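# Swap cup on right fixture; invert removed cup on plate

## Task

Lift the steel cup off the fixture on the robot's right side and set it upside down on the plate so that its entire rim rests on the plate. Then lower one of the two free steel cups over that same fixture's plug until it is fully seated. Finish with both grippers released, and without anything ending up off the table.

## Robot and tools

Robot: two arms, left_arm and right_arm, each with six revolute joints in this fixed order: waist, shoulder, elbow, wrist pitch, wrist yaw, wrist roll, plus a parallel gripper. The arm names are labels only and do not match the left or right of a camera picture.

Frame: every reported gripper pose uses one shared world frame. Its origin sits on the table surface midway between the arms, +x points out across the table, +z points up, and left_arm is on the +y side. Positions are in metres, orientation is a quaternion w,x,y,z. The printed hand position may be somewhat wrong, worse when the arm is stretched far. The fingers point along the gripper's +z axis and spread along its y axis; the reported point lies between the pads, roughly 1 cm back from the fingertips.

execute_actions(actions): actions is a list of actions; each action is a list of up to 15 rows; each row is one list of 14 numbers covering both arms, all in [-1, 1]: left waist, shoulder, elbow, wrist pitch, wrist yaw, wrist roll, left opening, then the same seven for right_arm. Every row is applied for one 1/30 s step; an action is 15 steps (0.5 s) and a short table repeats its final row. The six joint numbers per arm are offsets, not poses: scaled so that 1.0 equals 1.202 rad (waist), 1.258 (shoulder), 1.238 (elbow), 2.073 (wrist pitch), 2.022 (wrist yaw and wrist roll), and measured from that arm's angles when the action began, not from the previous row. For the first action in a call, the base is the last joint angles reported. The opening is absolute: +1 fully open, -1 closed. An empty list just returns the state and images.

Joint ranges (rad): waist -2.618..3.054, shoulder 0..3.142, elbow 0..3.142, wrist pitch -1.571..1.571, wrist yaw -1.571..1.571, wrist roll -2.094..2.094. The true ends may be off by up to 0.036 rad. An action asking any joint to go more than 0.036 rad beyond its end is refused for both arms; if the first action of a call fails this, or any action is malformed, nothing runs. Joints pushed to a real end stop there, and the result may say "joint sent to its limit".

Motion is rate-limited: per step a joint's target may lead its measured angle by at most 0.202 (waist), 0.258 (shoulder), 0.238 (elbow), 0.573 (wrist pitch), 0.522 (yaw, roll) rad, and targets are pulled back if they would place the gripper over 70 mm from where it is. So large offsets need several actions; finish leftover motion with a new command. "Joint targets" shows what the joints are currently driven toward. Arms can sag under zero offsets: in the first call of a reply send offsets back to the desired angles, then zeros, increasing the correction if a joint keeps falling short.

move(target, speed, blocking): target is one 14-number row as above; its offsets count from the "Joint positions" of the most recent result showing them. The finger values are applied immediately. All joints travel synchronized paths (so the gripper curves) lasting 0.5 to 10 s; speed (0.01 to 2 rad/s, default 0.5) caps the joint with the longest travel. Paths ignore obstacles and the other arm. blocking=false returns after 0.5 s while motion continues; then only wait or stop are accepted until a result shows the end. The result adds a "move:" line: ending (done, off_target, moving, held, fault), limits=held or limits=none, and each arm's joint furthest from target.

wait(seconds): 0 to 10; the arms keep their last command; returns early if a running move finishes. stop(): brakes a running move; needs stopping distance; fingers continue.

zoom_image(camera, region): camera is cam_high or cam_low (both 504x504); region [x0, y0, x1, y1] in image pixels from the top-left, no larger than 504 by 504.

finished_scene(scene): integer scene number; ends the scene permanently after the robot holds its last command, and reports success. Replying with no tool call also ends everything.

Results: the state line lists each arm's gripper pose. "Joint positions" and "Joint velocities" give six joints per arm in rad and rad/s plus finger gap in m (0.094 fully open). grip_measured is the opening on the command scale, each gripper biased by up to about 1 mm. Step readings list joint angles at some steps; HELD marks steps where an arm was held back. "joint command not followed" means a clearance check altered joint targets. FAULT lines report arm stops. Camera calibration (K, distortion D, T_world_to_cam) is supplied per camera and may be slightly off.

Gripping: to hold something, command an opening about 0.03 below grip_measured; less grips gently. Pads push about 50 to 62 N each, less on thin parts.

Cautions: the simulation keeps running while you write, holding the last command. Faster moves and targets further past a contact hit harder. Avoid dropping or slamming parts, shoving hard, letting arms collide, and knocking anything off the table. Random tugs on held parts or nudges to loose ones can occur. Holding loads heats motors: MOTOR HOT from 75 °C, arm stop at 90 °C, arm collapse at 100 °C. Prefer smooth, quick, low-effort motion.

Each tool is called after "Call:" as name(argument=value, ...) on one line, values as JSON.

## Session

Call:
execute_actions(actions=[])

Scene clock: 0.00 s.
left_arm: end_effector_position=(+0.1955, +0.2731, +0.1195) grip_measured=+1.000 end_effector_quat_wxyz=(-0.049, -0.528, +0.824, +0.200) | right_arm: end_effector_position=(+0.4396, +0.1415, +0.3837) grip_measured=+1.000 end_effector_quat_wxyz=(+0.477, +0.048, +0.812, +0.334)
Joint names: [waist, shoulder, elbow, wrist pitch, wrist yaw, wrist roll]
Joint positions: left_arm=[ 0.039  1.618  1.244 -1.532 -0.25  -1.283  0.094] | right_arm=[ 0.757  2.011  2.209 -0.533  0.21   0.744  0.094]
Joint velocities: left_arm=[ 0.022 -0.012  0.012  0.051  0.051 -0.022  0.   ] | right_arm=[-0.027 -0.012  0.007 -0.066 -0.022 -0.007  0.   ]
Motor temperatures (°C, as the motors report them): left_arm=[20 20 21 22 20 23] | right_arm=[22 23 19 21 19 21]
Joint targets: left_arm=[0.039 1.609 1.253 -1.534 -0.259 -1.285] | right_arm=[0.757 2.004 2.216 -0.538 0.213 0.739]

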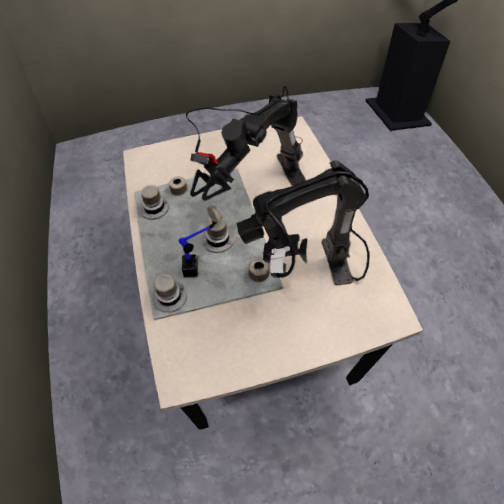

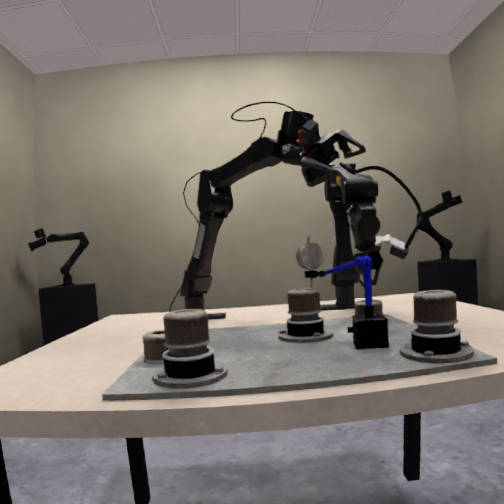

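Call:
move(target=[0,0,0,0,0,0,1, -0.566,0.13,-0.36,0.178,-0.108,-0.37,1], speed=0.7)

Call:
zoom_image(camera="cam_low", region=[110, 250, 260, 400])

Call:
zoom_image(camera="cam_high", region=[130, 150, 250, 270])

Scene clock: 2.13 s.
left_arm: end_effector_position=(+0.1955, +0.2731, +0.1195) grip_measured=+1.000 end_effector_quat_wxyz=(-0.049, -0.528, +0.824, +0.200) | right_arm: end_effector_position=(+0.6141, -0.1914, +0.1557) grip_measured=+1.000 end_effector_quat_wxyz=(+0.471, -0.037, +0.881, +0.020)
Joint names: [waist, shoulder, elbow, wrist pitch, wrist yaw, wrist roll]
Joint positions: left_arm=[ 0.039  1.618  1.244 -1.532 -0.25  -1.283  0.094] | right_arm=[ 0.07   2.175  1.767 -0.18   0.001  0.002  0.094]
Joint velocities: left_arm=[-0.012  0.007 -0.017 -0.037  0.022 -0.022  0.   ] | right_arm=[-0.027  0.007 -0.002 -0.037 -0.037 -0.051  0.   ]
Motor temperatures (°C, as the motors report them): left_arm=[20 20 22 22 20 23] | right_arm=[22 24 19 21 19 21]
Joint targets: left_arm=[0.039 1.618 1.244 -1.532 -0.250 -1.283] | right_arm=[0.077 2.175 1.763 -0.164 -0.008 -0.004]
move: done; limits=none; left_arm: farthest joint: the waist, 0.000 radians from its target (0.000 radians at the start); right_arm: farthest joint: the wrist pitch, 0.016 radians from its target (0.369 radians at the start)

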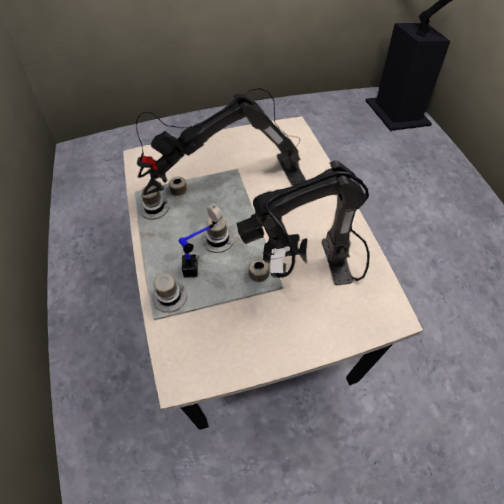

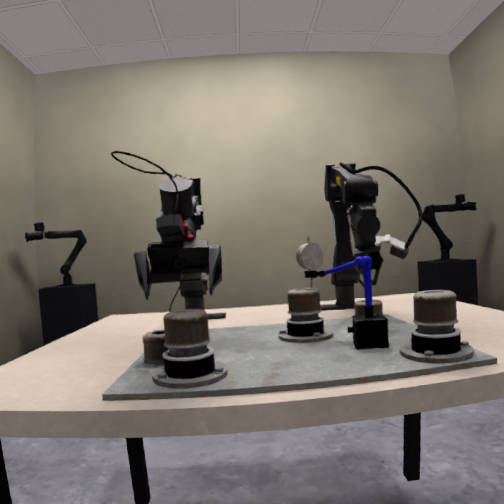

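Region (110, 250, 260, 400) of cam_low's 504x504 image, scaled by 3.360, with more detail than that image has.

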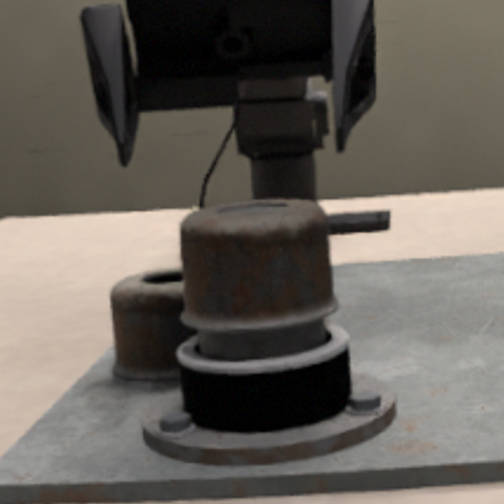

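Region (130, 150, 250, 270) of cam_high's 504x504 image, scaled by 4.200, with more detail than that image has.

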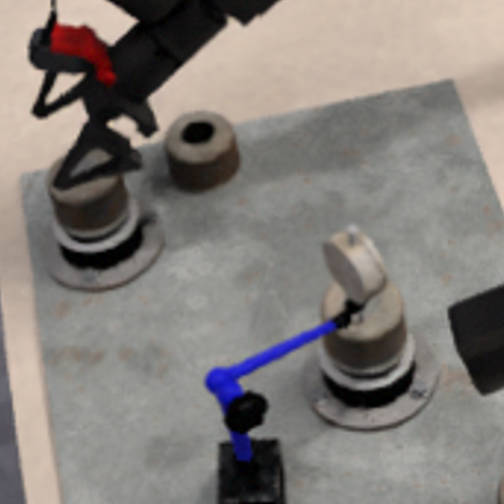

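Call:
move(target=[0,0,0,0,0,0,1, 0.015,0.062,-0.118,0.105,0,0,1], speed=0.35)

Call:
zoom_image(camera="cam_low", region=[110, 250, 260, 400])

Scene clock: 3.73 s.
left_arm: end_effector_position=(+0.1955, +0.2731, +0.1195) grip_measured=+1.000 end_effector_quat_wxyz=(-0.049, -0.528, +0.824, +0.200) | right_arm: end_effector_position=(+0.6130, -0.1855, +0.0898) grip_measured=+1.000 end_effector_quat_wxyz=(+0.466, -0.042, +0.883, +0.022)
Joint names: [waist, shoulder, elbow, wrist pitch, wrist yaw, wrist roll]
Joint positions: left_arm=[ 0.039  1.618  1.244 -1.532 -0.25  -1.283  0.094] | right_arm=[0.079 2.249 1.627 0.022 0.001 0.001 0.094]
Joint velocities: left_arm=[-0.002 -0.017 -0.017  0.051 -0.007  0.007  0.   ] | right_arm=[ 0.007  0.002 -0.002 -0.007  0.066 -0.037  0.   ]
Motor temperatures (°C, as the motors report them): left_arm=[20 21 22 22 20 23] | right_arm=[22 24 20 22 19 21]
Joint targets: left_arm=[0.039 1.618 1.244 -1.532 -0.250 -1.283] | right_arm=[0.088 2.253 1.620 0.038 0.001 0.002]
move: done; limits=none; left_arm: farthest joint: the waist, 0.000 radians from its target (0.000 radians at the start); right_arm: farthest joint: the wrist pitch, 0.016 radians from its target (0.217 radians at the start)

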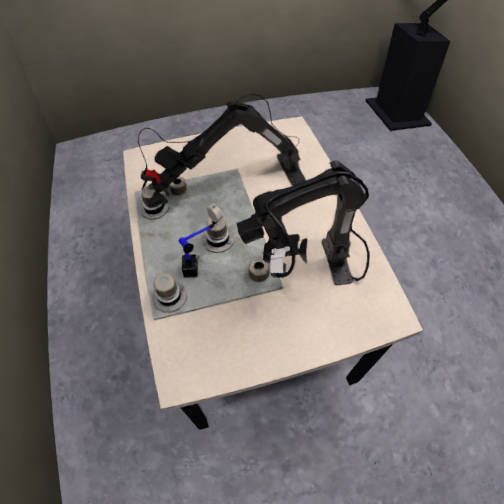

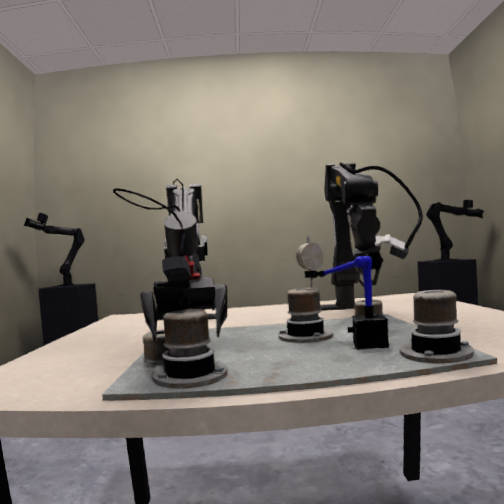

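Region (110, 250, 260, 400) of cam_low's 504x504 image, scaled by 3.360, with more detail than that image has.

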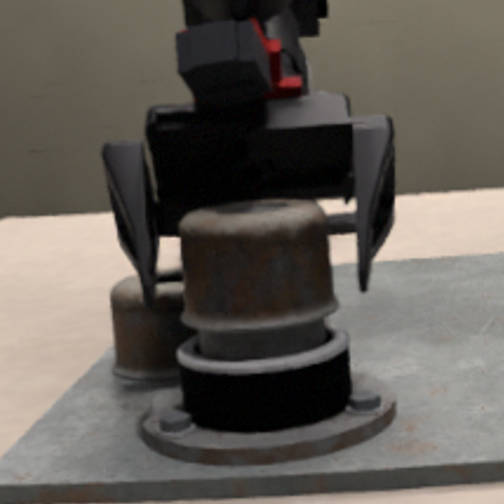

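Call:
execute_actions(actions=[[[0,0,0,0,0,0,1,0,0,0,0,0,0,0.7],[0,0,0,0,0,0,1,0,0,0,0,0,0,0.65],[0,0,0,0,0,0,1,0,0,0,0,0,0,0.6],[0,0,0,0,0,0,1,0,0,0,0,0,0,0.55],[0,0,0,0,0,0,1,0,0,0,0,0,0,0.5],[0,0,0,0,0,0,1,0,0,0,0,0,0,0.47],[0,0,0,0,0,0,1,0,0,0,0,0,0,0.44],[0,0,0,0,0,0,1,0,0,0,0,0,0,0.39]],[[0,0,0,0,0,0,1,0,-0.012,0.012,0.008,0,0,0.39],[0,0,0,0,0,0,1,0,-0.022,0.022,0.014,0,0,0.39],[0,0,0,0,0,0,1,0,-0.032,0.03,0.018,0,0,0.39],[0,0,0,0,0,0,1,0,-0.034,0.033,0.016,0,0,0.39],[0,0,0,0,0,0,1,0,-0.036,0.036,0.013,0,0,0.39],[0,0,0,0,0,0,1,0,-0.037,0.039,0.01,0,0,0.39],[0,0,0,0,0,0,1,0,-0.039,0.042,0.007,0,0,0.39],[0,0,0,0,0,0,1,0,-0.04,0.045,0.004,0,0,0.39],[0,0,0,0,0,0,1,0,-0.042,0.048,0.002,0,0,0.39],[0,0,0,0,0,0,1,0,-0.043,0.051,-0.001,0,0,0.39],[0,0,0,0,0,0,1,0,-0.045,0.054,-0.004,0,0,0.39],[0,0,0,0,0,0,1,0,-0.046,0.057,-0.007,0,0,0.39],[0,0,0,0,0,0,1,0,-0.048,0.06,-0.009,0,0,0.39],[0,0,0,0,0,0,1,0,-0.05,0.063,-0.012,0,0,0.39]]])

Call:
wait(seconds=0.3)

Scene clock: 5.17 s.
left_arm: end_effector_position=(+0.1955, +0.2731, +0.1195) grip_measured=+1.000 end_effector_quat_wxyz=(-0.049, -0.528, +0.824, +0.200) | right_arm: end_effector_position=(+0.6135, -0.1854, +0.0981) grip_measured=+0.448 end_effector_quat_wxyz=(+0.462, -0.042, +0.886, +0.022)
Joint names: [waist, shoulder, elbow, wrist pitch, wrist yaw, wrist roll]
Joint positions: left_arm=[ 0.039  1.618  1.244 -1.532 -0.25  -1.283  0.094] | right_arm=[ 0.079  2.242  1.658 -0.025  0.     0.001  0.068]
Joint velocities: left_arm=[-0.002  0.012  0.007  0.037  0.022  0.051  0.   ] | right_arm=[-0.007 -0.095  0.1   -0.125  0.037  0.037 -0.   ]
Motor temperatures (°C, as the motors report them): left_arm=[20 21 22 22 20 23] | right_arm=[22 25 20 22 19 21]
Joint targets: left_arm=[0.039 1.618 1.244 -1.532 -0.250 -1.283] | right_arm=[0.079 2.186 1.705 -0.002 0.000 0.001]
Step readings (joint positions; steps 1 to 15: 1st action; 16 to 30: 2nd action):
0: left_arm=[0.039 1.618 1.244 -1.532 -0.250 -1.283] | right_arm=[0.079 2.249 1.627 0.022 0.001 0.001]
1: left_arm=[0.039 1.618 1.244 -1.532 -0.250 -1.283] | right_arm=[0.079 2.249 1.627 0.022 0.001 0.001]
2: left_arm=[0.039 1.618 1.244 -1.532 -0.250 -1.283] | right_arm=[0.079 2.249 1.627 0.022 0.001 0.001]
4: left_arm=[0.039 1.618 1.244 -1.532 -0.250 -1.283] | right_arm=[0.079 2.249 1.627 0.022 0.001 0.001]
8: left_arm=[0.039 1.618 1.244 -1.532 -0.250 -1.283] | right_arm=[0.079 2.249 1.627 0.022 0.000 0.001]
15: left_arm=[0.039 1.618 1.244 -1.532 -0.250 -1.283] | right_arm=[0.079 2.249 1.627 0.022 0.000 0.001]
16: left_arm=[0.039 1.618 1.244 -1.532 -0.250 -1.283] | right_arm=[0.079 2.249 1.627 0.023 0.000 0.001]
17: left_arm=[0.039 1.618 1.244 -1.532 -0.250 -1.283] | right_arm=[0.079 2.249 1.627 0.023 0.000 0.001]
19: left_arm=[0.039 1.618 1.244 -1.532 -0.250 -1.283] | right_arm=[0.079 2.248 1.627 0.024 0.000 0.001]
23: left_arm=[0.039 1.618 1.244 -1.532 -0.250 -1.283] | right_arm=[0.079 2.248 1.635 0.014 0.000 0.001]
30: Joint positions above

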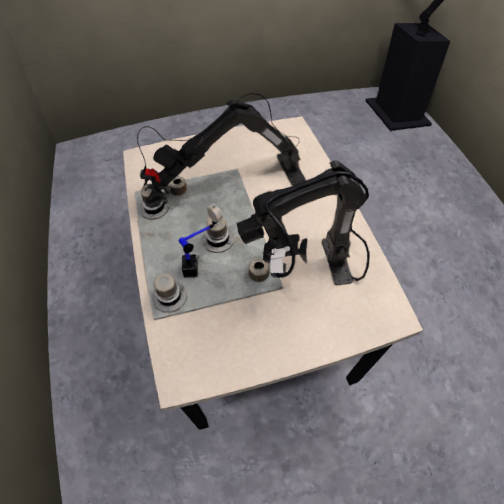

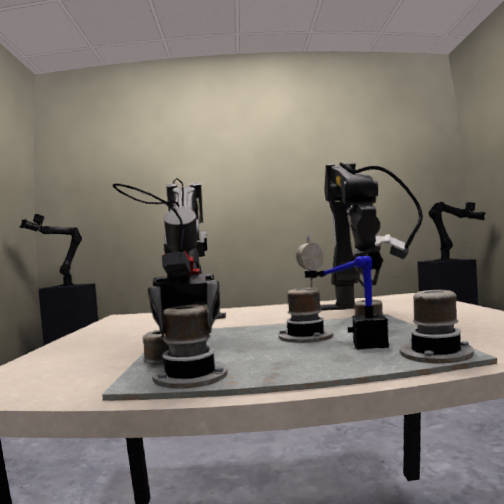

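Scene clock: 5.47 s.
left_arm: end_effector_position=(+0.1955, +0.2731, +0.1195) grip_measured=+1.000 end_effector_quat_wxyz=(-0.049, -0.528, +0.824, +0.200) | right_arm: end_effector_position=(+0.6136, -0.1854, +0.1076) grip_measured=+0.448 end_effector_quat_wxyz=(+0.466, -0.042, +0.883, +0.023)
Joint names: [waist, shoulder, elbow, wrist pitch, wrist yaw, wrist roll]
Joint positions: left_arm=[ 0.039  1.618  1.244 -1.532 -0.25  -1.283  0.094] | right_arm=[ 0.079  2.227  1.665 -0.038  0.     0.001  0.068]
Joint velocities: left_arm=[-0.017 -0.002 -0.022 -0.022  0.007  0.022  0.   ] | right_arm=[-0.037 -0.017  0.007 -0.007 -0.007 -0.051  0.001]
Motor temperatures (°C, as the motors report them): left_arm=[20 21 22 22 20 23] | right_arm=[22 26 20 22 19 21]
Joint targets: left_arm=[0.039 1.618 1.244 -1.532 -0.250 -1.283] | right_arm=[0.079 2.186 1.705 -0.003 0.000 0.001]
wait: 0.30 s; no rest

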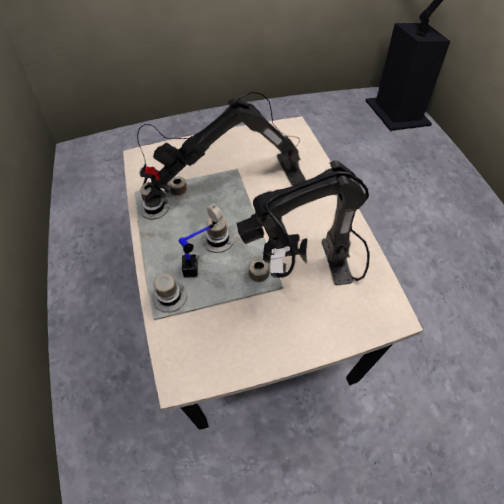

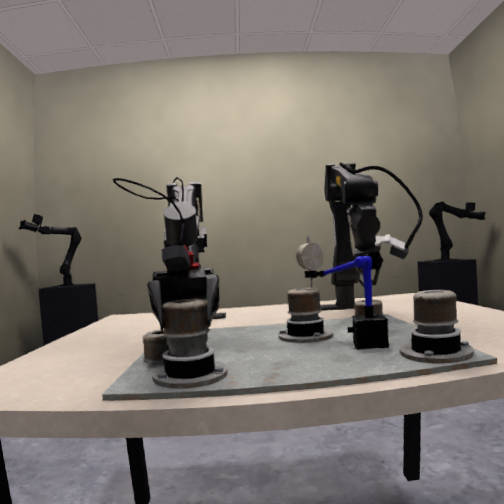

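Nice. Next 3.5 cm.

Call:
execute_actions(actions=[[[0,0,0,0,0,0,1,0,-0.038,0.033,0.017,0,0,0.39],[0,0,0,0,0,0,1,0,-0.041,0.037,0.014,0,0,0.39],[0,0,0,0,0,0,1,0,-0.043,0.041,0.011,0,0,0.39],[0,0,0,0,0,0,1,0,-0.045,0.045,0.007,0,0,0.39],[0,0,0,0,0,0,1,0,-0.047,0.049,0.003,0,0,0.39],[0,0,0,0,0,0,1,0,-0.049,0.053,-0.001,0,0,0.39],[0,0,0,0,0,0,1,0,-0.051,0.057,-0.005,0,0,0.39],[0,0,0,0,0,0,1,0,-0.053,0.061,-0.009,0,0,0.39],[0,0,0,0,0,0,1,0,-0.055,0.066,-0.013,0,0,0.39],[0,0,0,0,0,0,1,0,-0.057,0.07,-0.017,0,0,0.39],[0,0,0,0,0,0,1,0,-0.059,0.074,-0.021,0,0,0.39],[0,0,0,0,0,0,1,0,-0.061,0.078,-0.025,0,0,0.39],[0,0,0,0,0,0,1,0,-0.062,0.083,-0.029,0,0,0.39],[0,0,0,0,0,0,1,0,-0.063,0.088,-0.033,0,0,0.39],[0,0,0,0,0,0,1,0,-0.064,0.093,-0.038,0,0,0.39]]])

Call:
wait(seconds=0.5)

Scene clock: 6.33 s.
left_arm: end_effector_position=(+0.1955, +0.2731, +0.1195) grip_measured=+1.000 end_effector_quat_wxyz=(-0.049, -0.528, +0.824, +0.200) | right_arm: end_effector_position=(+0.6159, -0.1850, +0.1414) grip_measured=+0.448 end_effector_quat_wxyz=(+0.475, -0.042, +0.879, +0.023)
Joint names: [waist, shoulder, elbow, wrist pitch, wrist yaw, wrist roll]
Joint positions: left_arm=[ 0.039  1.618  1.244 -1.532 -0.25  -1.283  0.094] | right_arm=[ 0.079  2.193  1.731 -0.118 -0.     0.001  0.068]
Joint velocities: left_arm=[ 0.012  0.002 -0.007 -0.007  0.051  0.007  0.   ] | right_arm=[-0.002 -0.085  0.217 -0.139 -0.081 -0.007 -0.   ]
Motor temperatures (°C, as the motors report them): left_arm=[20 21 22 22 20 23] | right_arm=[22 26 20 22 19 21]
Joint targets: left_arm=[0.039 1.618 1.244 -1.532 -0.250 -1.283] | right_arm=[0.079 2.146 1.780 -0.116 0.000 0.001]
Step readings (joint positions):
0: left_arm=[0.039 1.618 1.244 -1.532 -0.250 -1.283] | right_arm=[0.079 2.227 1.665 -0.038 0.000 0.001]
1: left_arm=[0.039 1.618 1.244 -1.532 -0.250 -1.283] | right_arm=[0.079 2.227 1.665 -0.038 0.000 0.001]
2: left_arm=[0.039 1.618 1.244 -1.532 -0.250 -1.283] | right_arm=[0.079 2.227 1.665 -0.038 0.000 0.001]
4: left_arm=[0.039 1.618 1.244 -1.532 -0.250 -1.283] | right_arm=[0.079 2.226 1.670 -0.045 0.000 0.001]
8: left_arm=[0.039 1.618 1.244 -1.532 -0.250 -1.283] | right_arm=[0.079 2.217 1.687 -0.072 0.000 0.001]
15: Joint positions above

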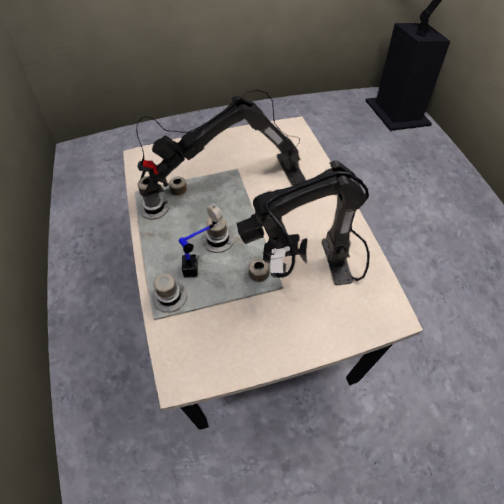

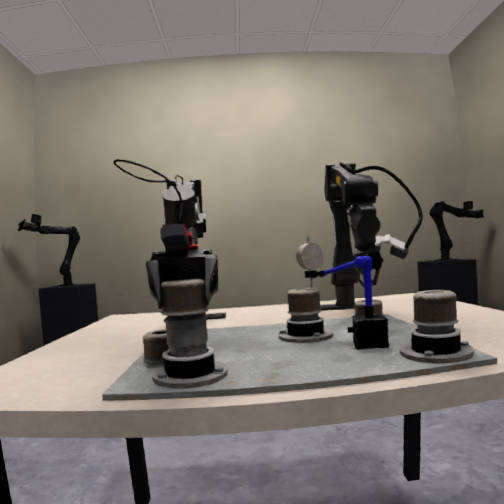

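Scene clock: 6.83 s.
left_arm: end_effector_position=(+0.1955, +0.2731, +0.1195) grip_measured=+1.000 end_effector_quat_wxyz=(-0.049, -0.528, +0.824, +0.200) | right_arm: end_effector_position=(+0.6155, -0.1850, +0.1515) grip_measured=+0.448 end_effector_quat_wxyz=(+0.477, -0.042, +0.877, +0.024)
Joint names: [waist, shoulder, elbow, wrist pitch, wrist yaw, wrist roll]
Joint positions: left_arm=[ 0.039  1.618  1.244 -1.532 -0.25  -1.283  0.094] | right_arm=[ 0.079  2.181  1.747 -0.14  -0.     0.001  0.068]
Joint velocities: left_arm=[-0.017 -0.002  0.007  0.007  0.007 -0.007  0.   ] | right_arm=[ 0.002 -0.002  0.017 -0.081  0.051 -0.051 -0.001]
Motor temperatures (°C, as the motors report them): left_arm=[20 21 22 22 20 23] | right_arm=[22 27 21 22 19 21]
Joint targets: left_arm=[0.039 1.618 1.244 -1.532 -0.250 -1.283] | right_arm=[0.079 2.146 1.780 -0.117 0.000 0.001]
wait: 0.50 s; no rest

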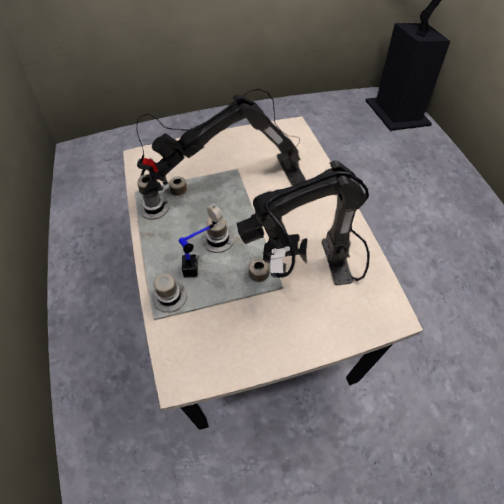

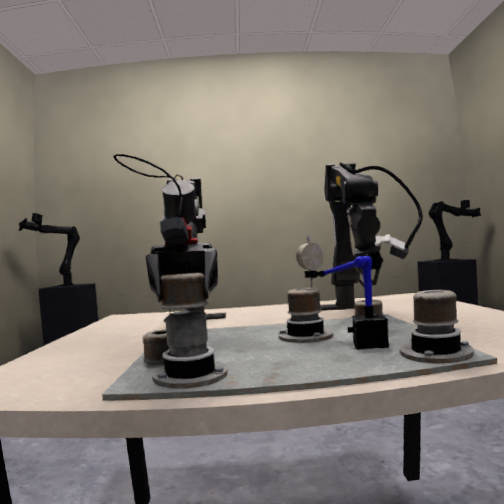

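Call:
move(target=[0,0,0,0,0,0,1, 0.025,-0.217,-0.23,0.033,0,0,0.39], speed=0.6)

Call:
move(target=[0,0,0,0,0,0,1, 0.135,-0.195,-0.6,0.28,0,0,0.39], speed=0.8)

Scene clock: 8.13 s.
left_arm: end_effector_position=(+0.1955, +0.2731, +0.1195) grip_measured=+1.000 end_effector_quat_wxyz=(-0.049, -0.528, +0.824, +0.200) | right_arm: end_effector_position=(+0.5522, -0.1777, +0.1657) grip_measured=+0.448 end_effector_quat_wxyz=(+0.466, -0.053, +0.883, +0.029)
Joint names: [waist, shoulder, elbow, wrist pitch, wrist yaw, wrist roll]
Joint positions: left_arm=[ 0.039  1.618  1.244 -1.532 -0.25  -1.283  0.094] | right_arm=[ 0.103  1.939  1.463 -0.124 -0.     0.001  0.068]
Joint velocities: left_arm=[-0.007 -0.017 -0.012 -0.066 -0.007  0.007  0.   ] | right_arm=[-0.002  0.002 -0.002 -0.022 -0.022 -0.022 -0.   ]
Motor temperatures (°C, as the motors report them): left_arm=[20 21 22 22 20 23] | right_arm=[22 27 21 23 19 21]
Joint targets: left_arm=[0.039 1.618 1.244 -1.532 -0.250 -1.283] | right_arm=[0.109 1.908 1.462 -0.072 -0.001 0.001]
move: off_target (right_arm); limits=none; left_arm: farthest joint: the waist, 0.000 radians from its target (0.000 radians at the start); right_arm: farthest joint: the wrist pitch, 0.053 radians from its target (0.069 radians at the start)

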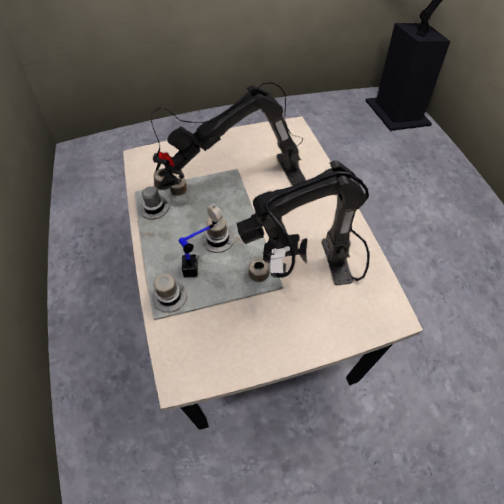

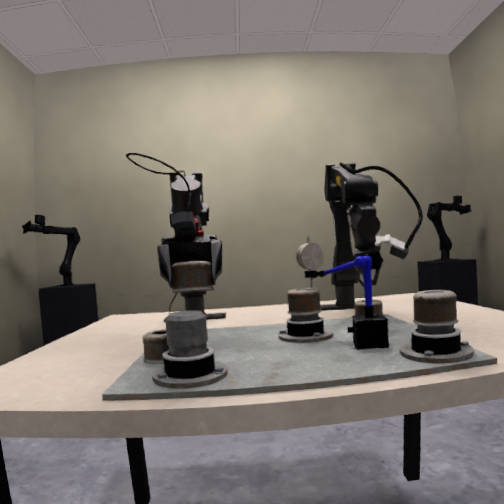

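Scene clock: 9.90 s.
left_arm: end_effector_position=(+0.1955, +0.2731, +0.1195) grip_measured=+1.000 end_effector_quat_wxyz=(-0.049, -0.528, +0.824, +0.200) | right_arm: end_effector_position=(+0.4193, -0.1244, +0.0577) grip_measured=+0.448 end_effector_quat_wxyz=(+0.454, -0.121, +0.881, +0.063)
Joint names: [waist, shoulder, elbow, wrist pitch, wrist yaw, wrist roll]
Joint positions: left_arm=[ 0.039  1.618  1.244 -1.532 -0.25  -1.283  0.094] | right_arm=[ 0.258  1.735  0.717  0.399 -0.     0.001  0.068]
Joint velocities: left_arm=[-0.007  0.012 -0.027 -0.081  0.037  0.007  0.   ] | right_arm=[ 0.012 -0.027 -0.032 -0.037 -0.007 -0.022  0.   ]
Motor temperatures (°C, as the motors report them): left_arm=[20 21 22 22 20 23] | right_arm=[22 28 21 23 19 21]
Joint targets: left_arm=[0.039 1.618 1.244 -1.532 -0.250 -1.283] | right_arm=[0.265 1.694 0.720 0.457 -0.001 0.001]
move: off_target (right_arm); limits=none; left_arm: farthest joint: the waist, 0.000 radians from its target (0.000 radians at the start); right_arm: farthest joint: the wrist pitch, 0.058 radians from its target (0.581 radians at the start)

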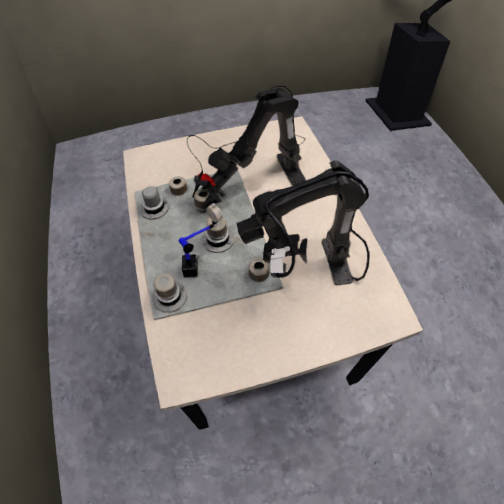

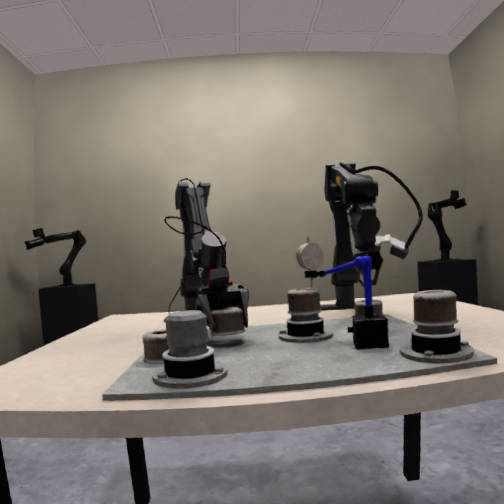

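Call:
move(target=[0,0,0,0,0,0,1, 0,0.092,0,0.088,0,0,0.39], speed=0.2)

Call:
move(target=[0,0,0,0,0,0,1, 0,0,0,-0.012,0,0,0.39], speed=0.05)

Call:
zoom_image(camera="cam_low", region=[170, 270, 270, 370])

Scene clock: 11.47 s.
left_arm: end_effector_position=(+0.1955, +0.2731, +0.1195) grip_measured=+1.000 end_effector_quat_wxyz=(-0.049, -0.528, +0.824, +0.200) | right_arm: end_effector_position=(+0.4296, -0.1215, +0.0379) grip_measured=+0.448 end_effector_quat_wxyz=(+0.463, -0.121, +0.876, +0.065)
Joint names: [waist, shoulder, elbow, wrist pitch, wrist yaw, wrist roll]
Joint positions: left_arm=[ 0.039  1.618  1.244 -1.532 -0.25  -1.283  0.094] | right_arm=[ 0.258  1.842  0.717  0.527 -0.     0.001  0.068]
Joint velocities: left_arm=[ 0.012 -0.027  0.002 -0.051  0.007  0.037  0.   ] | right_arm=[-0.007 -0.002 -0.007  0.007 -0.037 -0.037 -0.001]
Motor temperatures (°C, as the motors report them): left_arm=[20 21 22 22 20 23] | right_arm=[22 28 21 24 19 21]
Joint targets: left_arm=[0.039 1.618 1.244 -1.532 -0.250 -1.283] | right_arm=[0.258 1.851 0.717 0.581 -0.000 0.001]
move: off_target (right_arm); limits=none; left_arm: farthest joint: the waist, 0.000 radians from its target (0.000 radians at the start); right_arm: farthest joint: the wrist pitch, 0.054 radians from its target (0.183 radians at the start)

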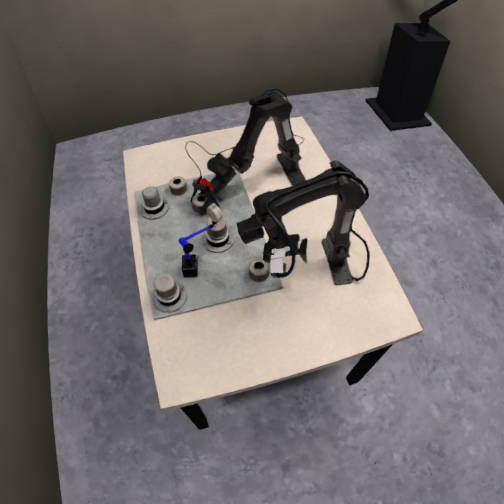

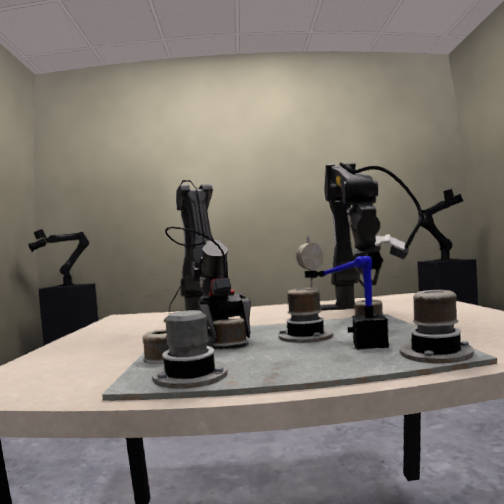

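Scene clock: 12.20 s.
left_arm: end_effector_position=(+0.1955, +0.2731, +0.1195) grip_measured=+1.000 end_effector_quat_wxyz=(-0.049, -0.528, +0.824, +0.200) | right_arm: end_effector_position=(+0.4291, -0.1216, +0.0372) grip_measured=+0.448 end_effector_quat_wxyz=(+0.462, -0.121, +0.876, +0.064)
Joint names: [waist, shoulder, elbow, wrist pitch, wrist yaw, wrist roll]
Joint positions: left_arm=[ 0.039  1.618  1.244 -1.532 -0.25  -1.283  0.094] | right_arm=[ 0.258  1.842  0.717  0.524 -0.     0.001  0.068]
Joint velocities: left_arm=[-0.012  0.012 -0.007 -0.022 -0.066 -0.022  0.   ] | right_arm=[ 0.002 -0.012  0.007  0.007  0.007 -0.007 -0.   ]
Motor temperatures (°C, as the motors report them): left_arm=[20 21 22 22 20 23] | right_arm=[22 28 21 24 19 21]
Joint targets: left_arm=[0.039 1.618 1.244 -1.532 -0.250 -1.283] | right_arm=[0.258 1.842 0.717 0.503 -0.000 0.001]
move: off_target (right_arm); limits=none; left_arm: farthest joint: the waist, 0.000 radians from its target (0.000 radians at the start); right_arm: farthest joint: the wrist pitch, 0.022 radians from its target (0.025 radians at the start)

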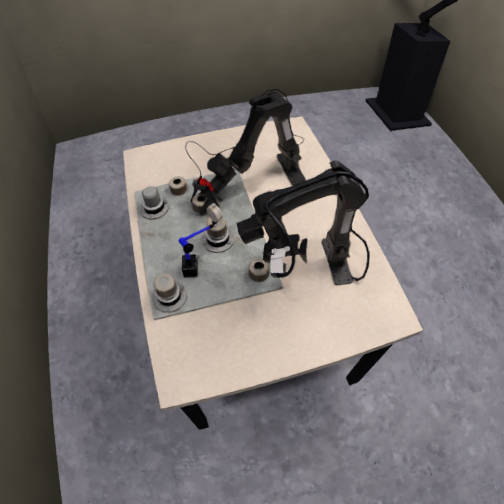

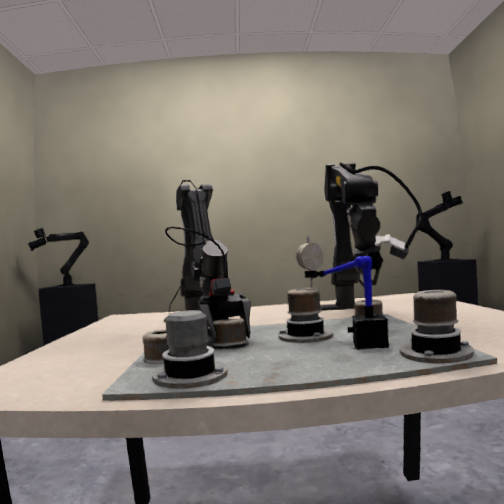

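Region (170, 270, 270, 370) of cam_low's 504x504 image, scaled by 5.040, with more detail than that image has.

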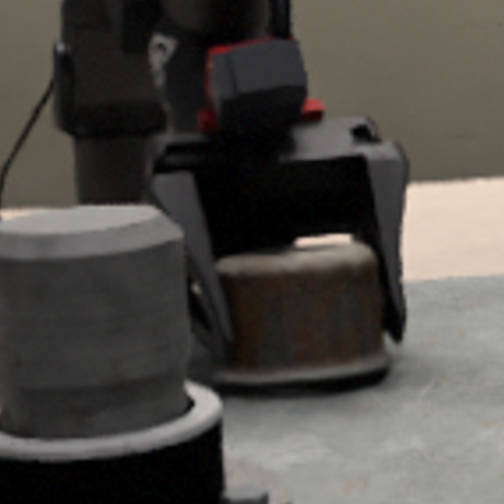

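Call:
execute_actions(actions=[[[0,0,0,0,0,0,1,0,0,0,-0.012,0,0,0.42],[0,0,0,0,0,0,1,0,0,0,-0.012,0,0,0.43],[0,0,0,0,0,0,1,0,0,0,-0.012,0,0,0.435],[0,0,0,0,0,0,1,0,0,0,-0.012,0,0,0.44],[0,0,0,0,0,0,1,0,0,0,-0.012,0,0,0.445],[0,0,0,0,0,0,1,0,0,0,-0.012,0,0,0.45],[0,0,0,0,0,0,1,0,0,0,-0.005,0,0,0.455],[0,0,0,0,0,0,1,0,0,0,0,0,0,0.46],[0,0,0,0,0,0,1,0,0,0,0,0,0,0.47],[0,0,0,0,0,0,1,0,0,0,0,0,0,0.5],[0,0,0,0,0,0,1,0,0,0,0,0,0,0.6],[0,0,0,0,0,0,1,0,0,0,0,0,0,0.8]]])

Call:
move(target=[0,0,0,0,0,0,1, 0,-0.22,0.02,-0.1,0,0,1], speed=0.7)

Call:
move(target=[0,0,0,0,0,0,1, -0.236,0.21,0.275,-0.065,0,0,1], speed=0.6)

Scene clock: 13.13 s.
left_arm: end_effector_position=(+0.1955, +0.2731, +0.1195) grip_measured=+1.000 end_effector_quat_wxyz=(-0.049, -0.528, +0.824, +0.200) | right_arm: end_effector_position=(+0.4289, -0.1217, +0.0369) grip_measured=+0.796 end_effector_quat_wxyz=(+0.461, -0.121, +0.877, +0.064)
Joint names: [waist, shoulder, elbow, wrist pitch, wrist yaw, wrist roll]
Joint positions: left_arm=[ 0.039  1.618  1.244 -1.532 -0.25  -1.283  0.094] | right_arm=[ 0.258  1.842  0.717  0.522 -0.     0.001  0.084]
Joint velocities: left_arm=[ 0.017 -0.017 -0.032  0.007 -0.037 -0.154  0.   ] | right_arm=[ 0.007  0.012  0.017  0.022 -0.051 -0.066  0.001]
Motor temperatures (°C, as the motors report them): left_arm=[20 21 22 22 20 23] | right_arm=[22 28 21 24 19 21]
Joint targets: left_arm=[0.039 1.618 1.244 -1.532 -0.250 -1.283] | right_arm=[0.258 1.842 0.717 0.524 -0.000 0.001]
Step readings (joint positions):
0: left_arm=[0.039 1.618 1.244 -1.532 -0.250 -1.283] | right_arm=[0.258 1.842 0.717 0.524 -0.000 0.001]
1: left_arm=[0.039 1.618 1.244 -1.532 -0.250 -1.283] | right_arm=[0.258 1.842 0.717 0.524 -0.000 0.001]
2: left_arm=[0.039 1.618 1.244 -1.532 -0.250 -1.283] | right_arm=[0.258 1.842 0.717 0.523 -0.000 0.001]
4: left_arm=[0.039 1.618 1.244 -1.532 -0.250 -1.283] | right_arm=[0.258 1.842 0.717 0.523 -0.000 0.001]
8: left_arm=[0.039 1.618 1.244 -1.532 -0.250 -1.283] | right_arm=[0.258 1.842 0.717 0.523 -0.000 0.001]
15: Joint positions above

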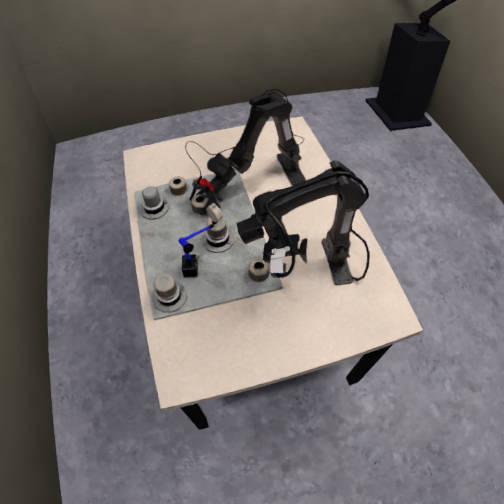

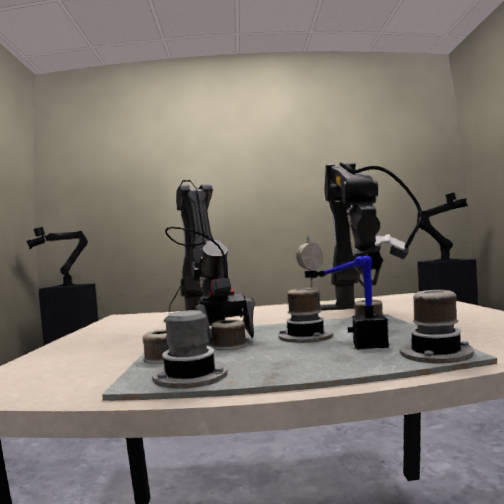

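Scene clock: 14.37 s.
left_arm: end_effector_position=(+0.1955, +0.2731, +0.1195) grip_measured=+1.000 end_effector_quat_wxyz=(-0.049, -0.528, +0.824, +0.200) | right_arm: end_effector_position=(+0.4161, -0.1253, +0.1091) grip_measured=+1.000 end_effector_quat_wxyz=(+0.492, -0.119, +0.860, +0.069)
Joint names: [waist, shoulder, elbow, wrist pitch, wrist yaw, wrist roll]
Joint positions: left_arm=[ 0.039  1.618  1.244 -1.532 -0.25  -1.283  0.094] | right_arm=[ 0.258  1.582  0.717  0.334 -0.     0.001  0.094]
Joint velocities: left_arm=[-0.012 -0.007 -0.012 -0.051  0.095  0.022  0.   ] | right_arm=[ 0.002 -0.002 -0.002  0.007  0.007 -0.037  0.   ]
Motor temperatures (°C, as the motors report them): left_arm=[20 21 22 22 20 23] | right_arm=[22 28 21 24 19 21]
Joint targets: left_arm=[0.039 1.618 1.244 -1.532 -0.250 -1.283] | right_arm=[0.258 1.565 0.742 0.315 -0.000 0.001]
move: off_target (right_arm); limits=none; left_arm: farthest joint: the waist, 0.000 radians from its target (0.000 radians at the start); right_arm: farthest joint: the elbow, 0.025 radians from its target (0.025 radians at the start)

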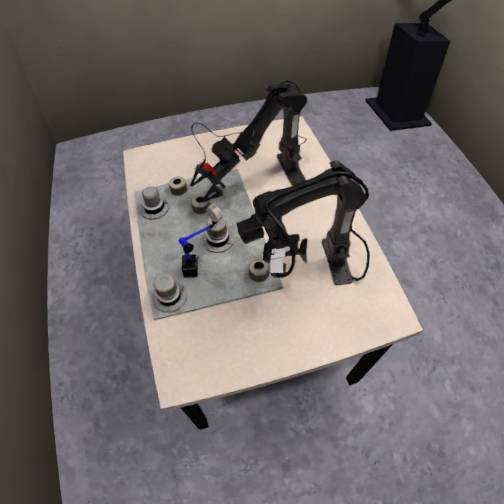

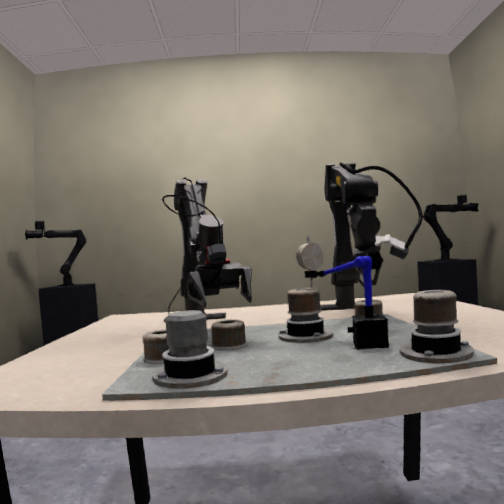

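Scene clock: 15.63 s.
left_arm: end_effector_position=(+0.1955, +0.2731, +0.1195) grip_measured=+1.000 end_effector_quat_wxyz=(-0.049, -0.528, +0.824, +0.200) | right_arm: end_effector_position=(+0.5006, -0.2506, +0.1025) grip_measured=+1.000 end_effector_quat_wxyz=(+0.474, +0.005, +0.880, -0.002)
Joint names: [waist, shoulder, elbow, wrist pitch, wrist yaw, wrist roll]
Joint positions: left_arm=[ 0.039  1.618  1.244 -1.532 -0.25  -1.283  0.094] | right_arm=[-0.027  1.833  1.032  0.219 -0.001  0.001  0.094]
Joint velocities: left_arm=[-0.002  0.002 -0.002 -0.007 -0.022  0.007  0.   ] | right_arm=[-0.007 -0.012  0.002 -0.022  0.007  0.051  0.   ]
Motor temperatures (°C, as the motors report them): left_arm=[20 22 22 22 20 23] | right_arm=[22 28 21 24 19 21]
Joint targets: left_arm=[0.039 1.618 1.244 -1.532 -0.250 -1.283] | right_arm=[-0.025 1.847 1.057 0.200 -0.000 0.001]
move: off_target (right_arm); limits=none; left_arm: farthest joint: the waist, 0.000 radians from its target (0.000 radians at the start); right_arm: farthest joint: the elbow, 0.026 radians from its target (0.340 radians at the start)

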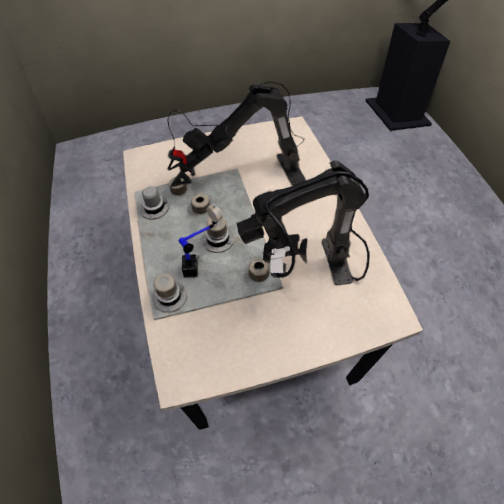

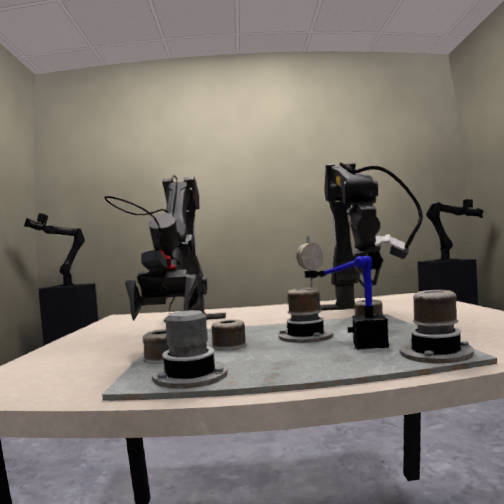

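Call:
move(target=[0,0,0,0,0,0,1, 0.011,0.146,-0.069,0.118,0,0,0.9], speed=0.35)

Call:
zoom_image(camera="cam_low", region=[110, 250, 260, 400])

Call:
zoom_image(camera="cam_high", region=[130, 140, 230, 240])

Scene clock: 17.30 s.
left_arm: end_effector_position=(+0.1955, +0.2731, +0.1195) grip_measured=+1.000 end_effector_quat_wxyz=(-0.049, -0.528, +0.824, +0.200) | right_arm: end_effector_position=(+0.5014, -0.2507, +0.0346) grip_measured=+0.902 end_effector_quat_wxyz=(+0.466, +0.005, +0.885, -0.002)
Joint names: [waist, shoulder, elbow, wrist pitch, wrist yaw, wrist roll]
Joint positions: left_arm=[ 0.039  1.618  1.244 -1.532 -0.25  -1.283  0.094] | right_arm=[-0.027  2.007  0.957  0.448 -0.001  0.001  0.089]
Joint velocities: left_arm=[-0.017  0.012  0.002  0.007  0.007 -0.051  0.   ] | right_arm=[ 0.027 -0.007 -0.017 -0.037  0.022 -0.037  0.   ]
Motor temperatures (°C, as the motors report them): left_arm=[20 22 22 22 20 23] | right_arm=[22 28 21 24 19 21]
Joint targets: left_arm=[0.039 1.618 1.244 -1.532 -0.250 -1.283] | right_arm=[-0.014 2.017 0.946 0.463 -0.001 0.001]
move: done; limits=none; left_arm: farthest joint: the waist, 0.000 radians from its target (0.000 radians at the start); right_arm: farthest joint: the wrist pitch, 0.016 radians from its target (0.245 radians at the start)

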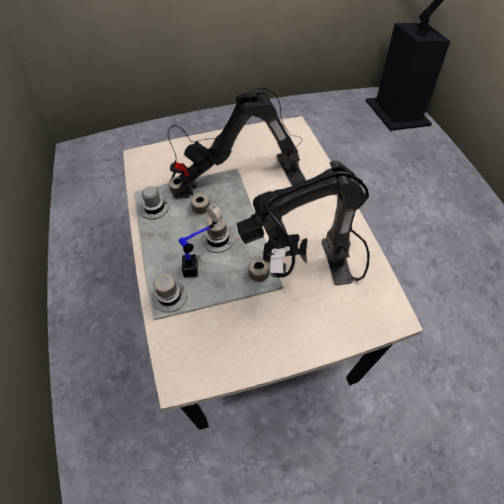

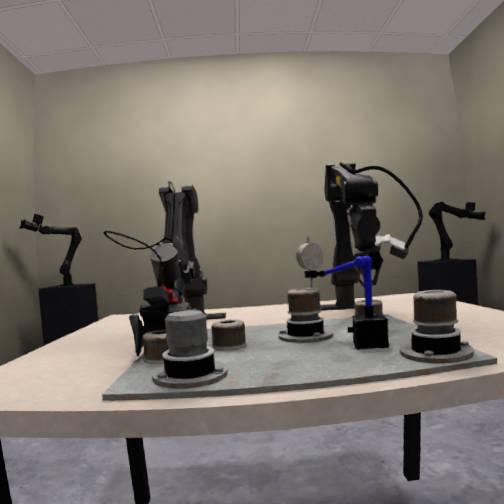

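Region (110, 250, 260, 400) of cam_low's 504x504 image, scaled by 3.360, with more detail than that image has.

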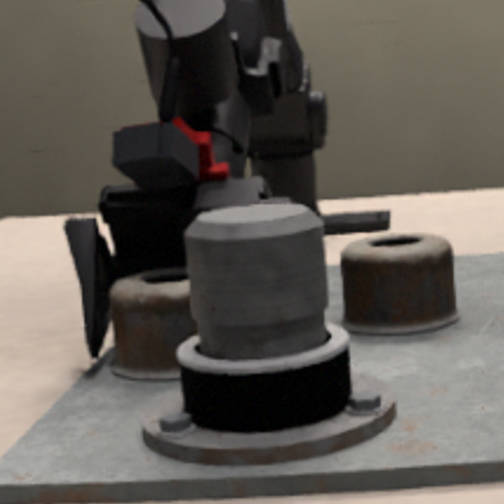

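Region (130, 140, 230, 240) of cam_high's 504x504 image, scaled by 5.040, with more detail than that image has.

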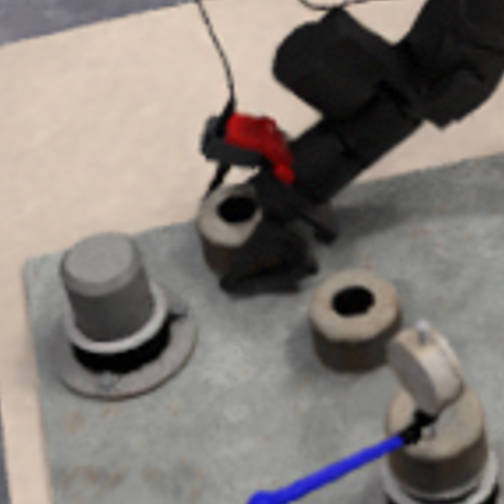

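Call:
execute_actions(actions=[])

Call:
execute_actions(actions=[[[0,0,0,0,0,0,1,0,0,0,0,0,0,0.7],[0,0,0,0,0,0,1,0,0,0,0,0,0,0.65],[0,0,0,0,0,0,1,0,0,0,0,0,0,0.6],[0,0,0,0,0,0,1,0,0,0,0,0,0,0.56],[0,0,0,0,0,0,1,0,0,0,0,0,0,0.53],[0,0,0,0,0,0,1,0,0,0,0,0,0,0.5],[0,0,0,0,0,0,1,0,0,0,0,0,0,0.48],[0,0,0,0,0,0,1,0,0,0,0,0,0,0.46],[0,0,0,0,0,0,1,0,0,0,0,0,0,0.44],[0,0,0,0,0,0,1,0,0,0,0,0,0,0.42],[0,0,0,0,0,0,1,0,0,0,0,0,0,0.39]],[[0,0,0,0,0,0,1,0,0,0,0,0,0,0.39]]])

Scene clock: 19.43 s.
left_arm: end_effector_position=(+0.1955, +0.2731, +0.1195) grip_measured=+1.000 end_effector_quat_wxyz=(-0.049, -0.528, +0.824, +0.200) | right_arm: end_effector_position=(+0.5014, -0.2507, +0.0347) grip_measured=+0.902 end_effector_quat_wxyz=(+0.466, +0.005, +0.885, -0.002)
Joint names: [waist, shoulder, elbow, wrist pitch, wrist yaw, wrist roll]
Joint positions: left_arm=[ 0.039  1.618  1.244 -1.532 -0.25  -1.283  0.094] | right_arm=[-0.027  2.007  0.957  0.448 -0.001  0.001  0.089]
Joint velocities: left_arm=[ 0.007 -0.012 -0.012 -0.066 -0.066 -0.022  0.   ] | right_arm=[-0.007 -0.007 -0.012 -0.066 -0.007  0.007  0.001]
Motor temperatures (°C, as the motors report them): left_arm=[20 22 22 22 20 23] | right_arm=[22 28 21 24 19 21]
Joint targets: left_arm=[0.039 1.618 1.244 -1.532 -0.250 -1.283] | right_arm=[-0.014 2.017 0.946 0.463 -0.001 0.001]

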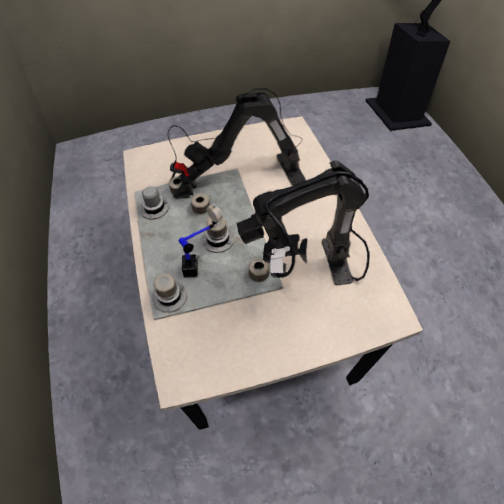

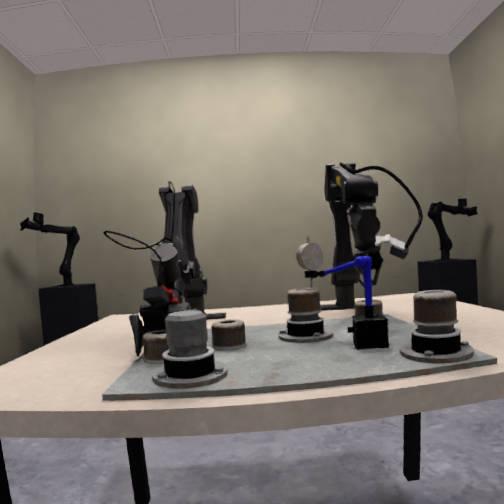

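Scene clock: 20.43 s.
left_arm: end_effector_position=(+0.1955, +0.2731, +0.1195) grip_measured=+1.000 end_effector_quat_wxyz=(-0.049, -0.528, +0.824, +0.200) | right_arm: end_effector_position=(+0.5014, -0.2515, +0.0347) grip_measured=+0.448 end_effector_quat_wxyz=(+0.466, +0.006, +0.885, -0.004)
Joint names: [waist, shoulder, elbow, wrist pitch, wrist yaw, wrist roll]
Joint positions: left_arm=[ 0.039  1.618  1.244 -1.532 -0.25  -1.283  0.094] | right_arm=[-0.027  2.007  0.957  0.448  0.004  0.001  0.068]
Joint velocities: left_arm=[ 0.007 -0.002  0.017  0.007  0.051 -0.022  0.   ] | right_arm=[ 0.002 -0.007  0.002  0.007 -0.022 -0.095 -0.   ]
Motor temperatures (°C, as the motors report them): left_arm=[20 22 23 22 20 23] | right_arm=[22 28 21 24 19 21]
Joint targets: left_arm=[0.039 1.618 1.244 -1.532 -0.250 -1.283] | right_arm=[-0.027 2.007 0.957 0.448 0.004 0.001]
Step readings (joint positions; steps 1 to 15: 1st action; 16 to 30: 2nd action):
0: left_arm=[0.039 1.618 1.244 -1.532 -0.250 -1.283] | right_arm=[-0.027 2.007 0.957 0.448 -0.001 0.001]
1: left_arm=[0.039 1.618 1.244 -1.532 -0.250 -1.283] | right_arm=[-0.027 2.007 0.957 0.448 -0.001 0.001]
2: left_arm=[0.039 1.618 1.244 -1.532 -0.250 -1.283] | right_arm=[-0.027 2.007 0.957 0.448 -0.001 0.001]
4: left_arm=[0.039 1.618 1.244 -1.532 -0.250 -1.283] | right_arm=[-0.027 2.007 0.957 0.448 0.001 0.001]
8: left_arm=[0.039 1.618 1.244 -1.532 -0.250 -1.283] | right_arm=[-0.027 2.007 0.957 0.448 0.004 0.001]
15: left_arm=[0.039 1.618 1.244 -1.532 -0.250 -1.283] | right_arm=[-0.027 2.007 0.957 0.448 0.004 0.001]
16: left_arm=[0.039 1.618 1.244 -1.532 -0.250 -1.283] | right_arm=[-0.027 2.007 0.957 0.448 0.004 0.001]
17: left_arm=[0.039 1.618 1.244 -1.532 -0.250 -1.283] | right_arm=[-0.027 2.007 0.957 0.448 0.004 0.001]
19: left_arm=[0.039 1.618 1.244 -1.532 -0.250 -1.283] | right_arm=[-0.027 2.007 0.957 0.448 0.004 0.001]
23: left_arm=[0.039 1.618 1.244 -1.532 -0.250 -1.283] | right_arm=[-0.027 2.007 0.957 0.448 0.004 0.001]
30: Joint positions above

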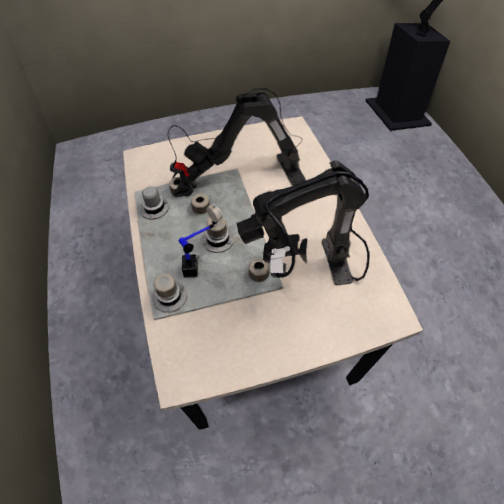

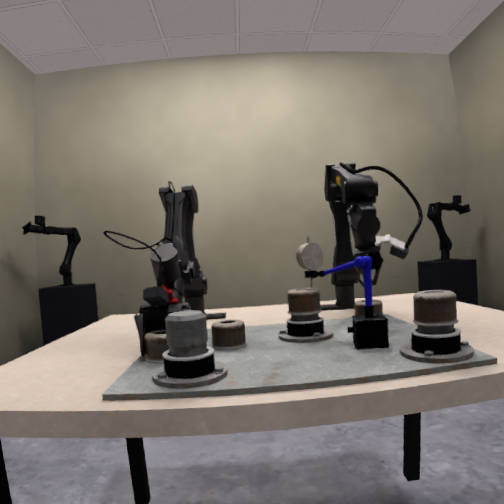

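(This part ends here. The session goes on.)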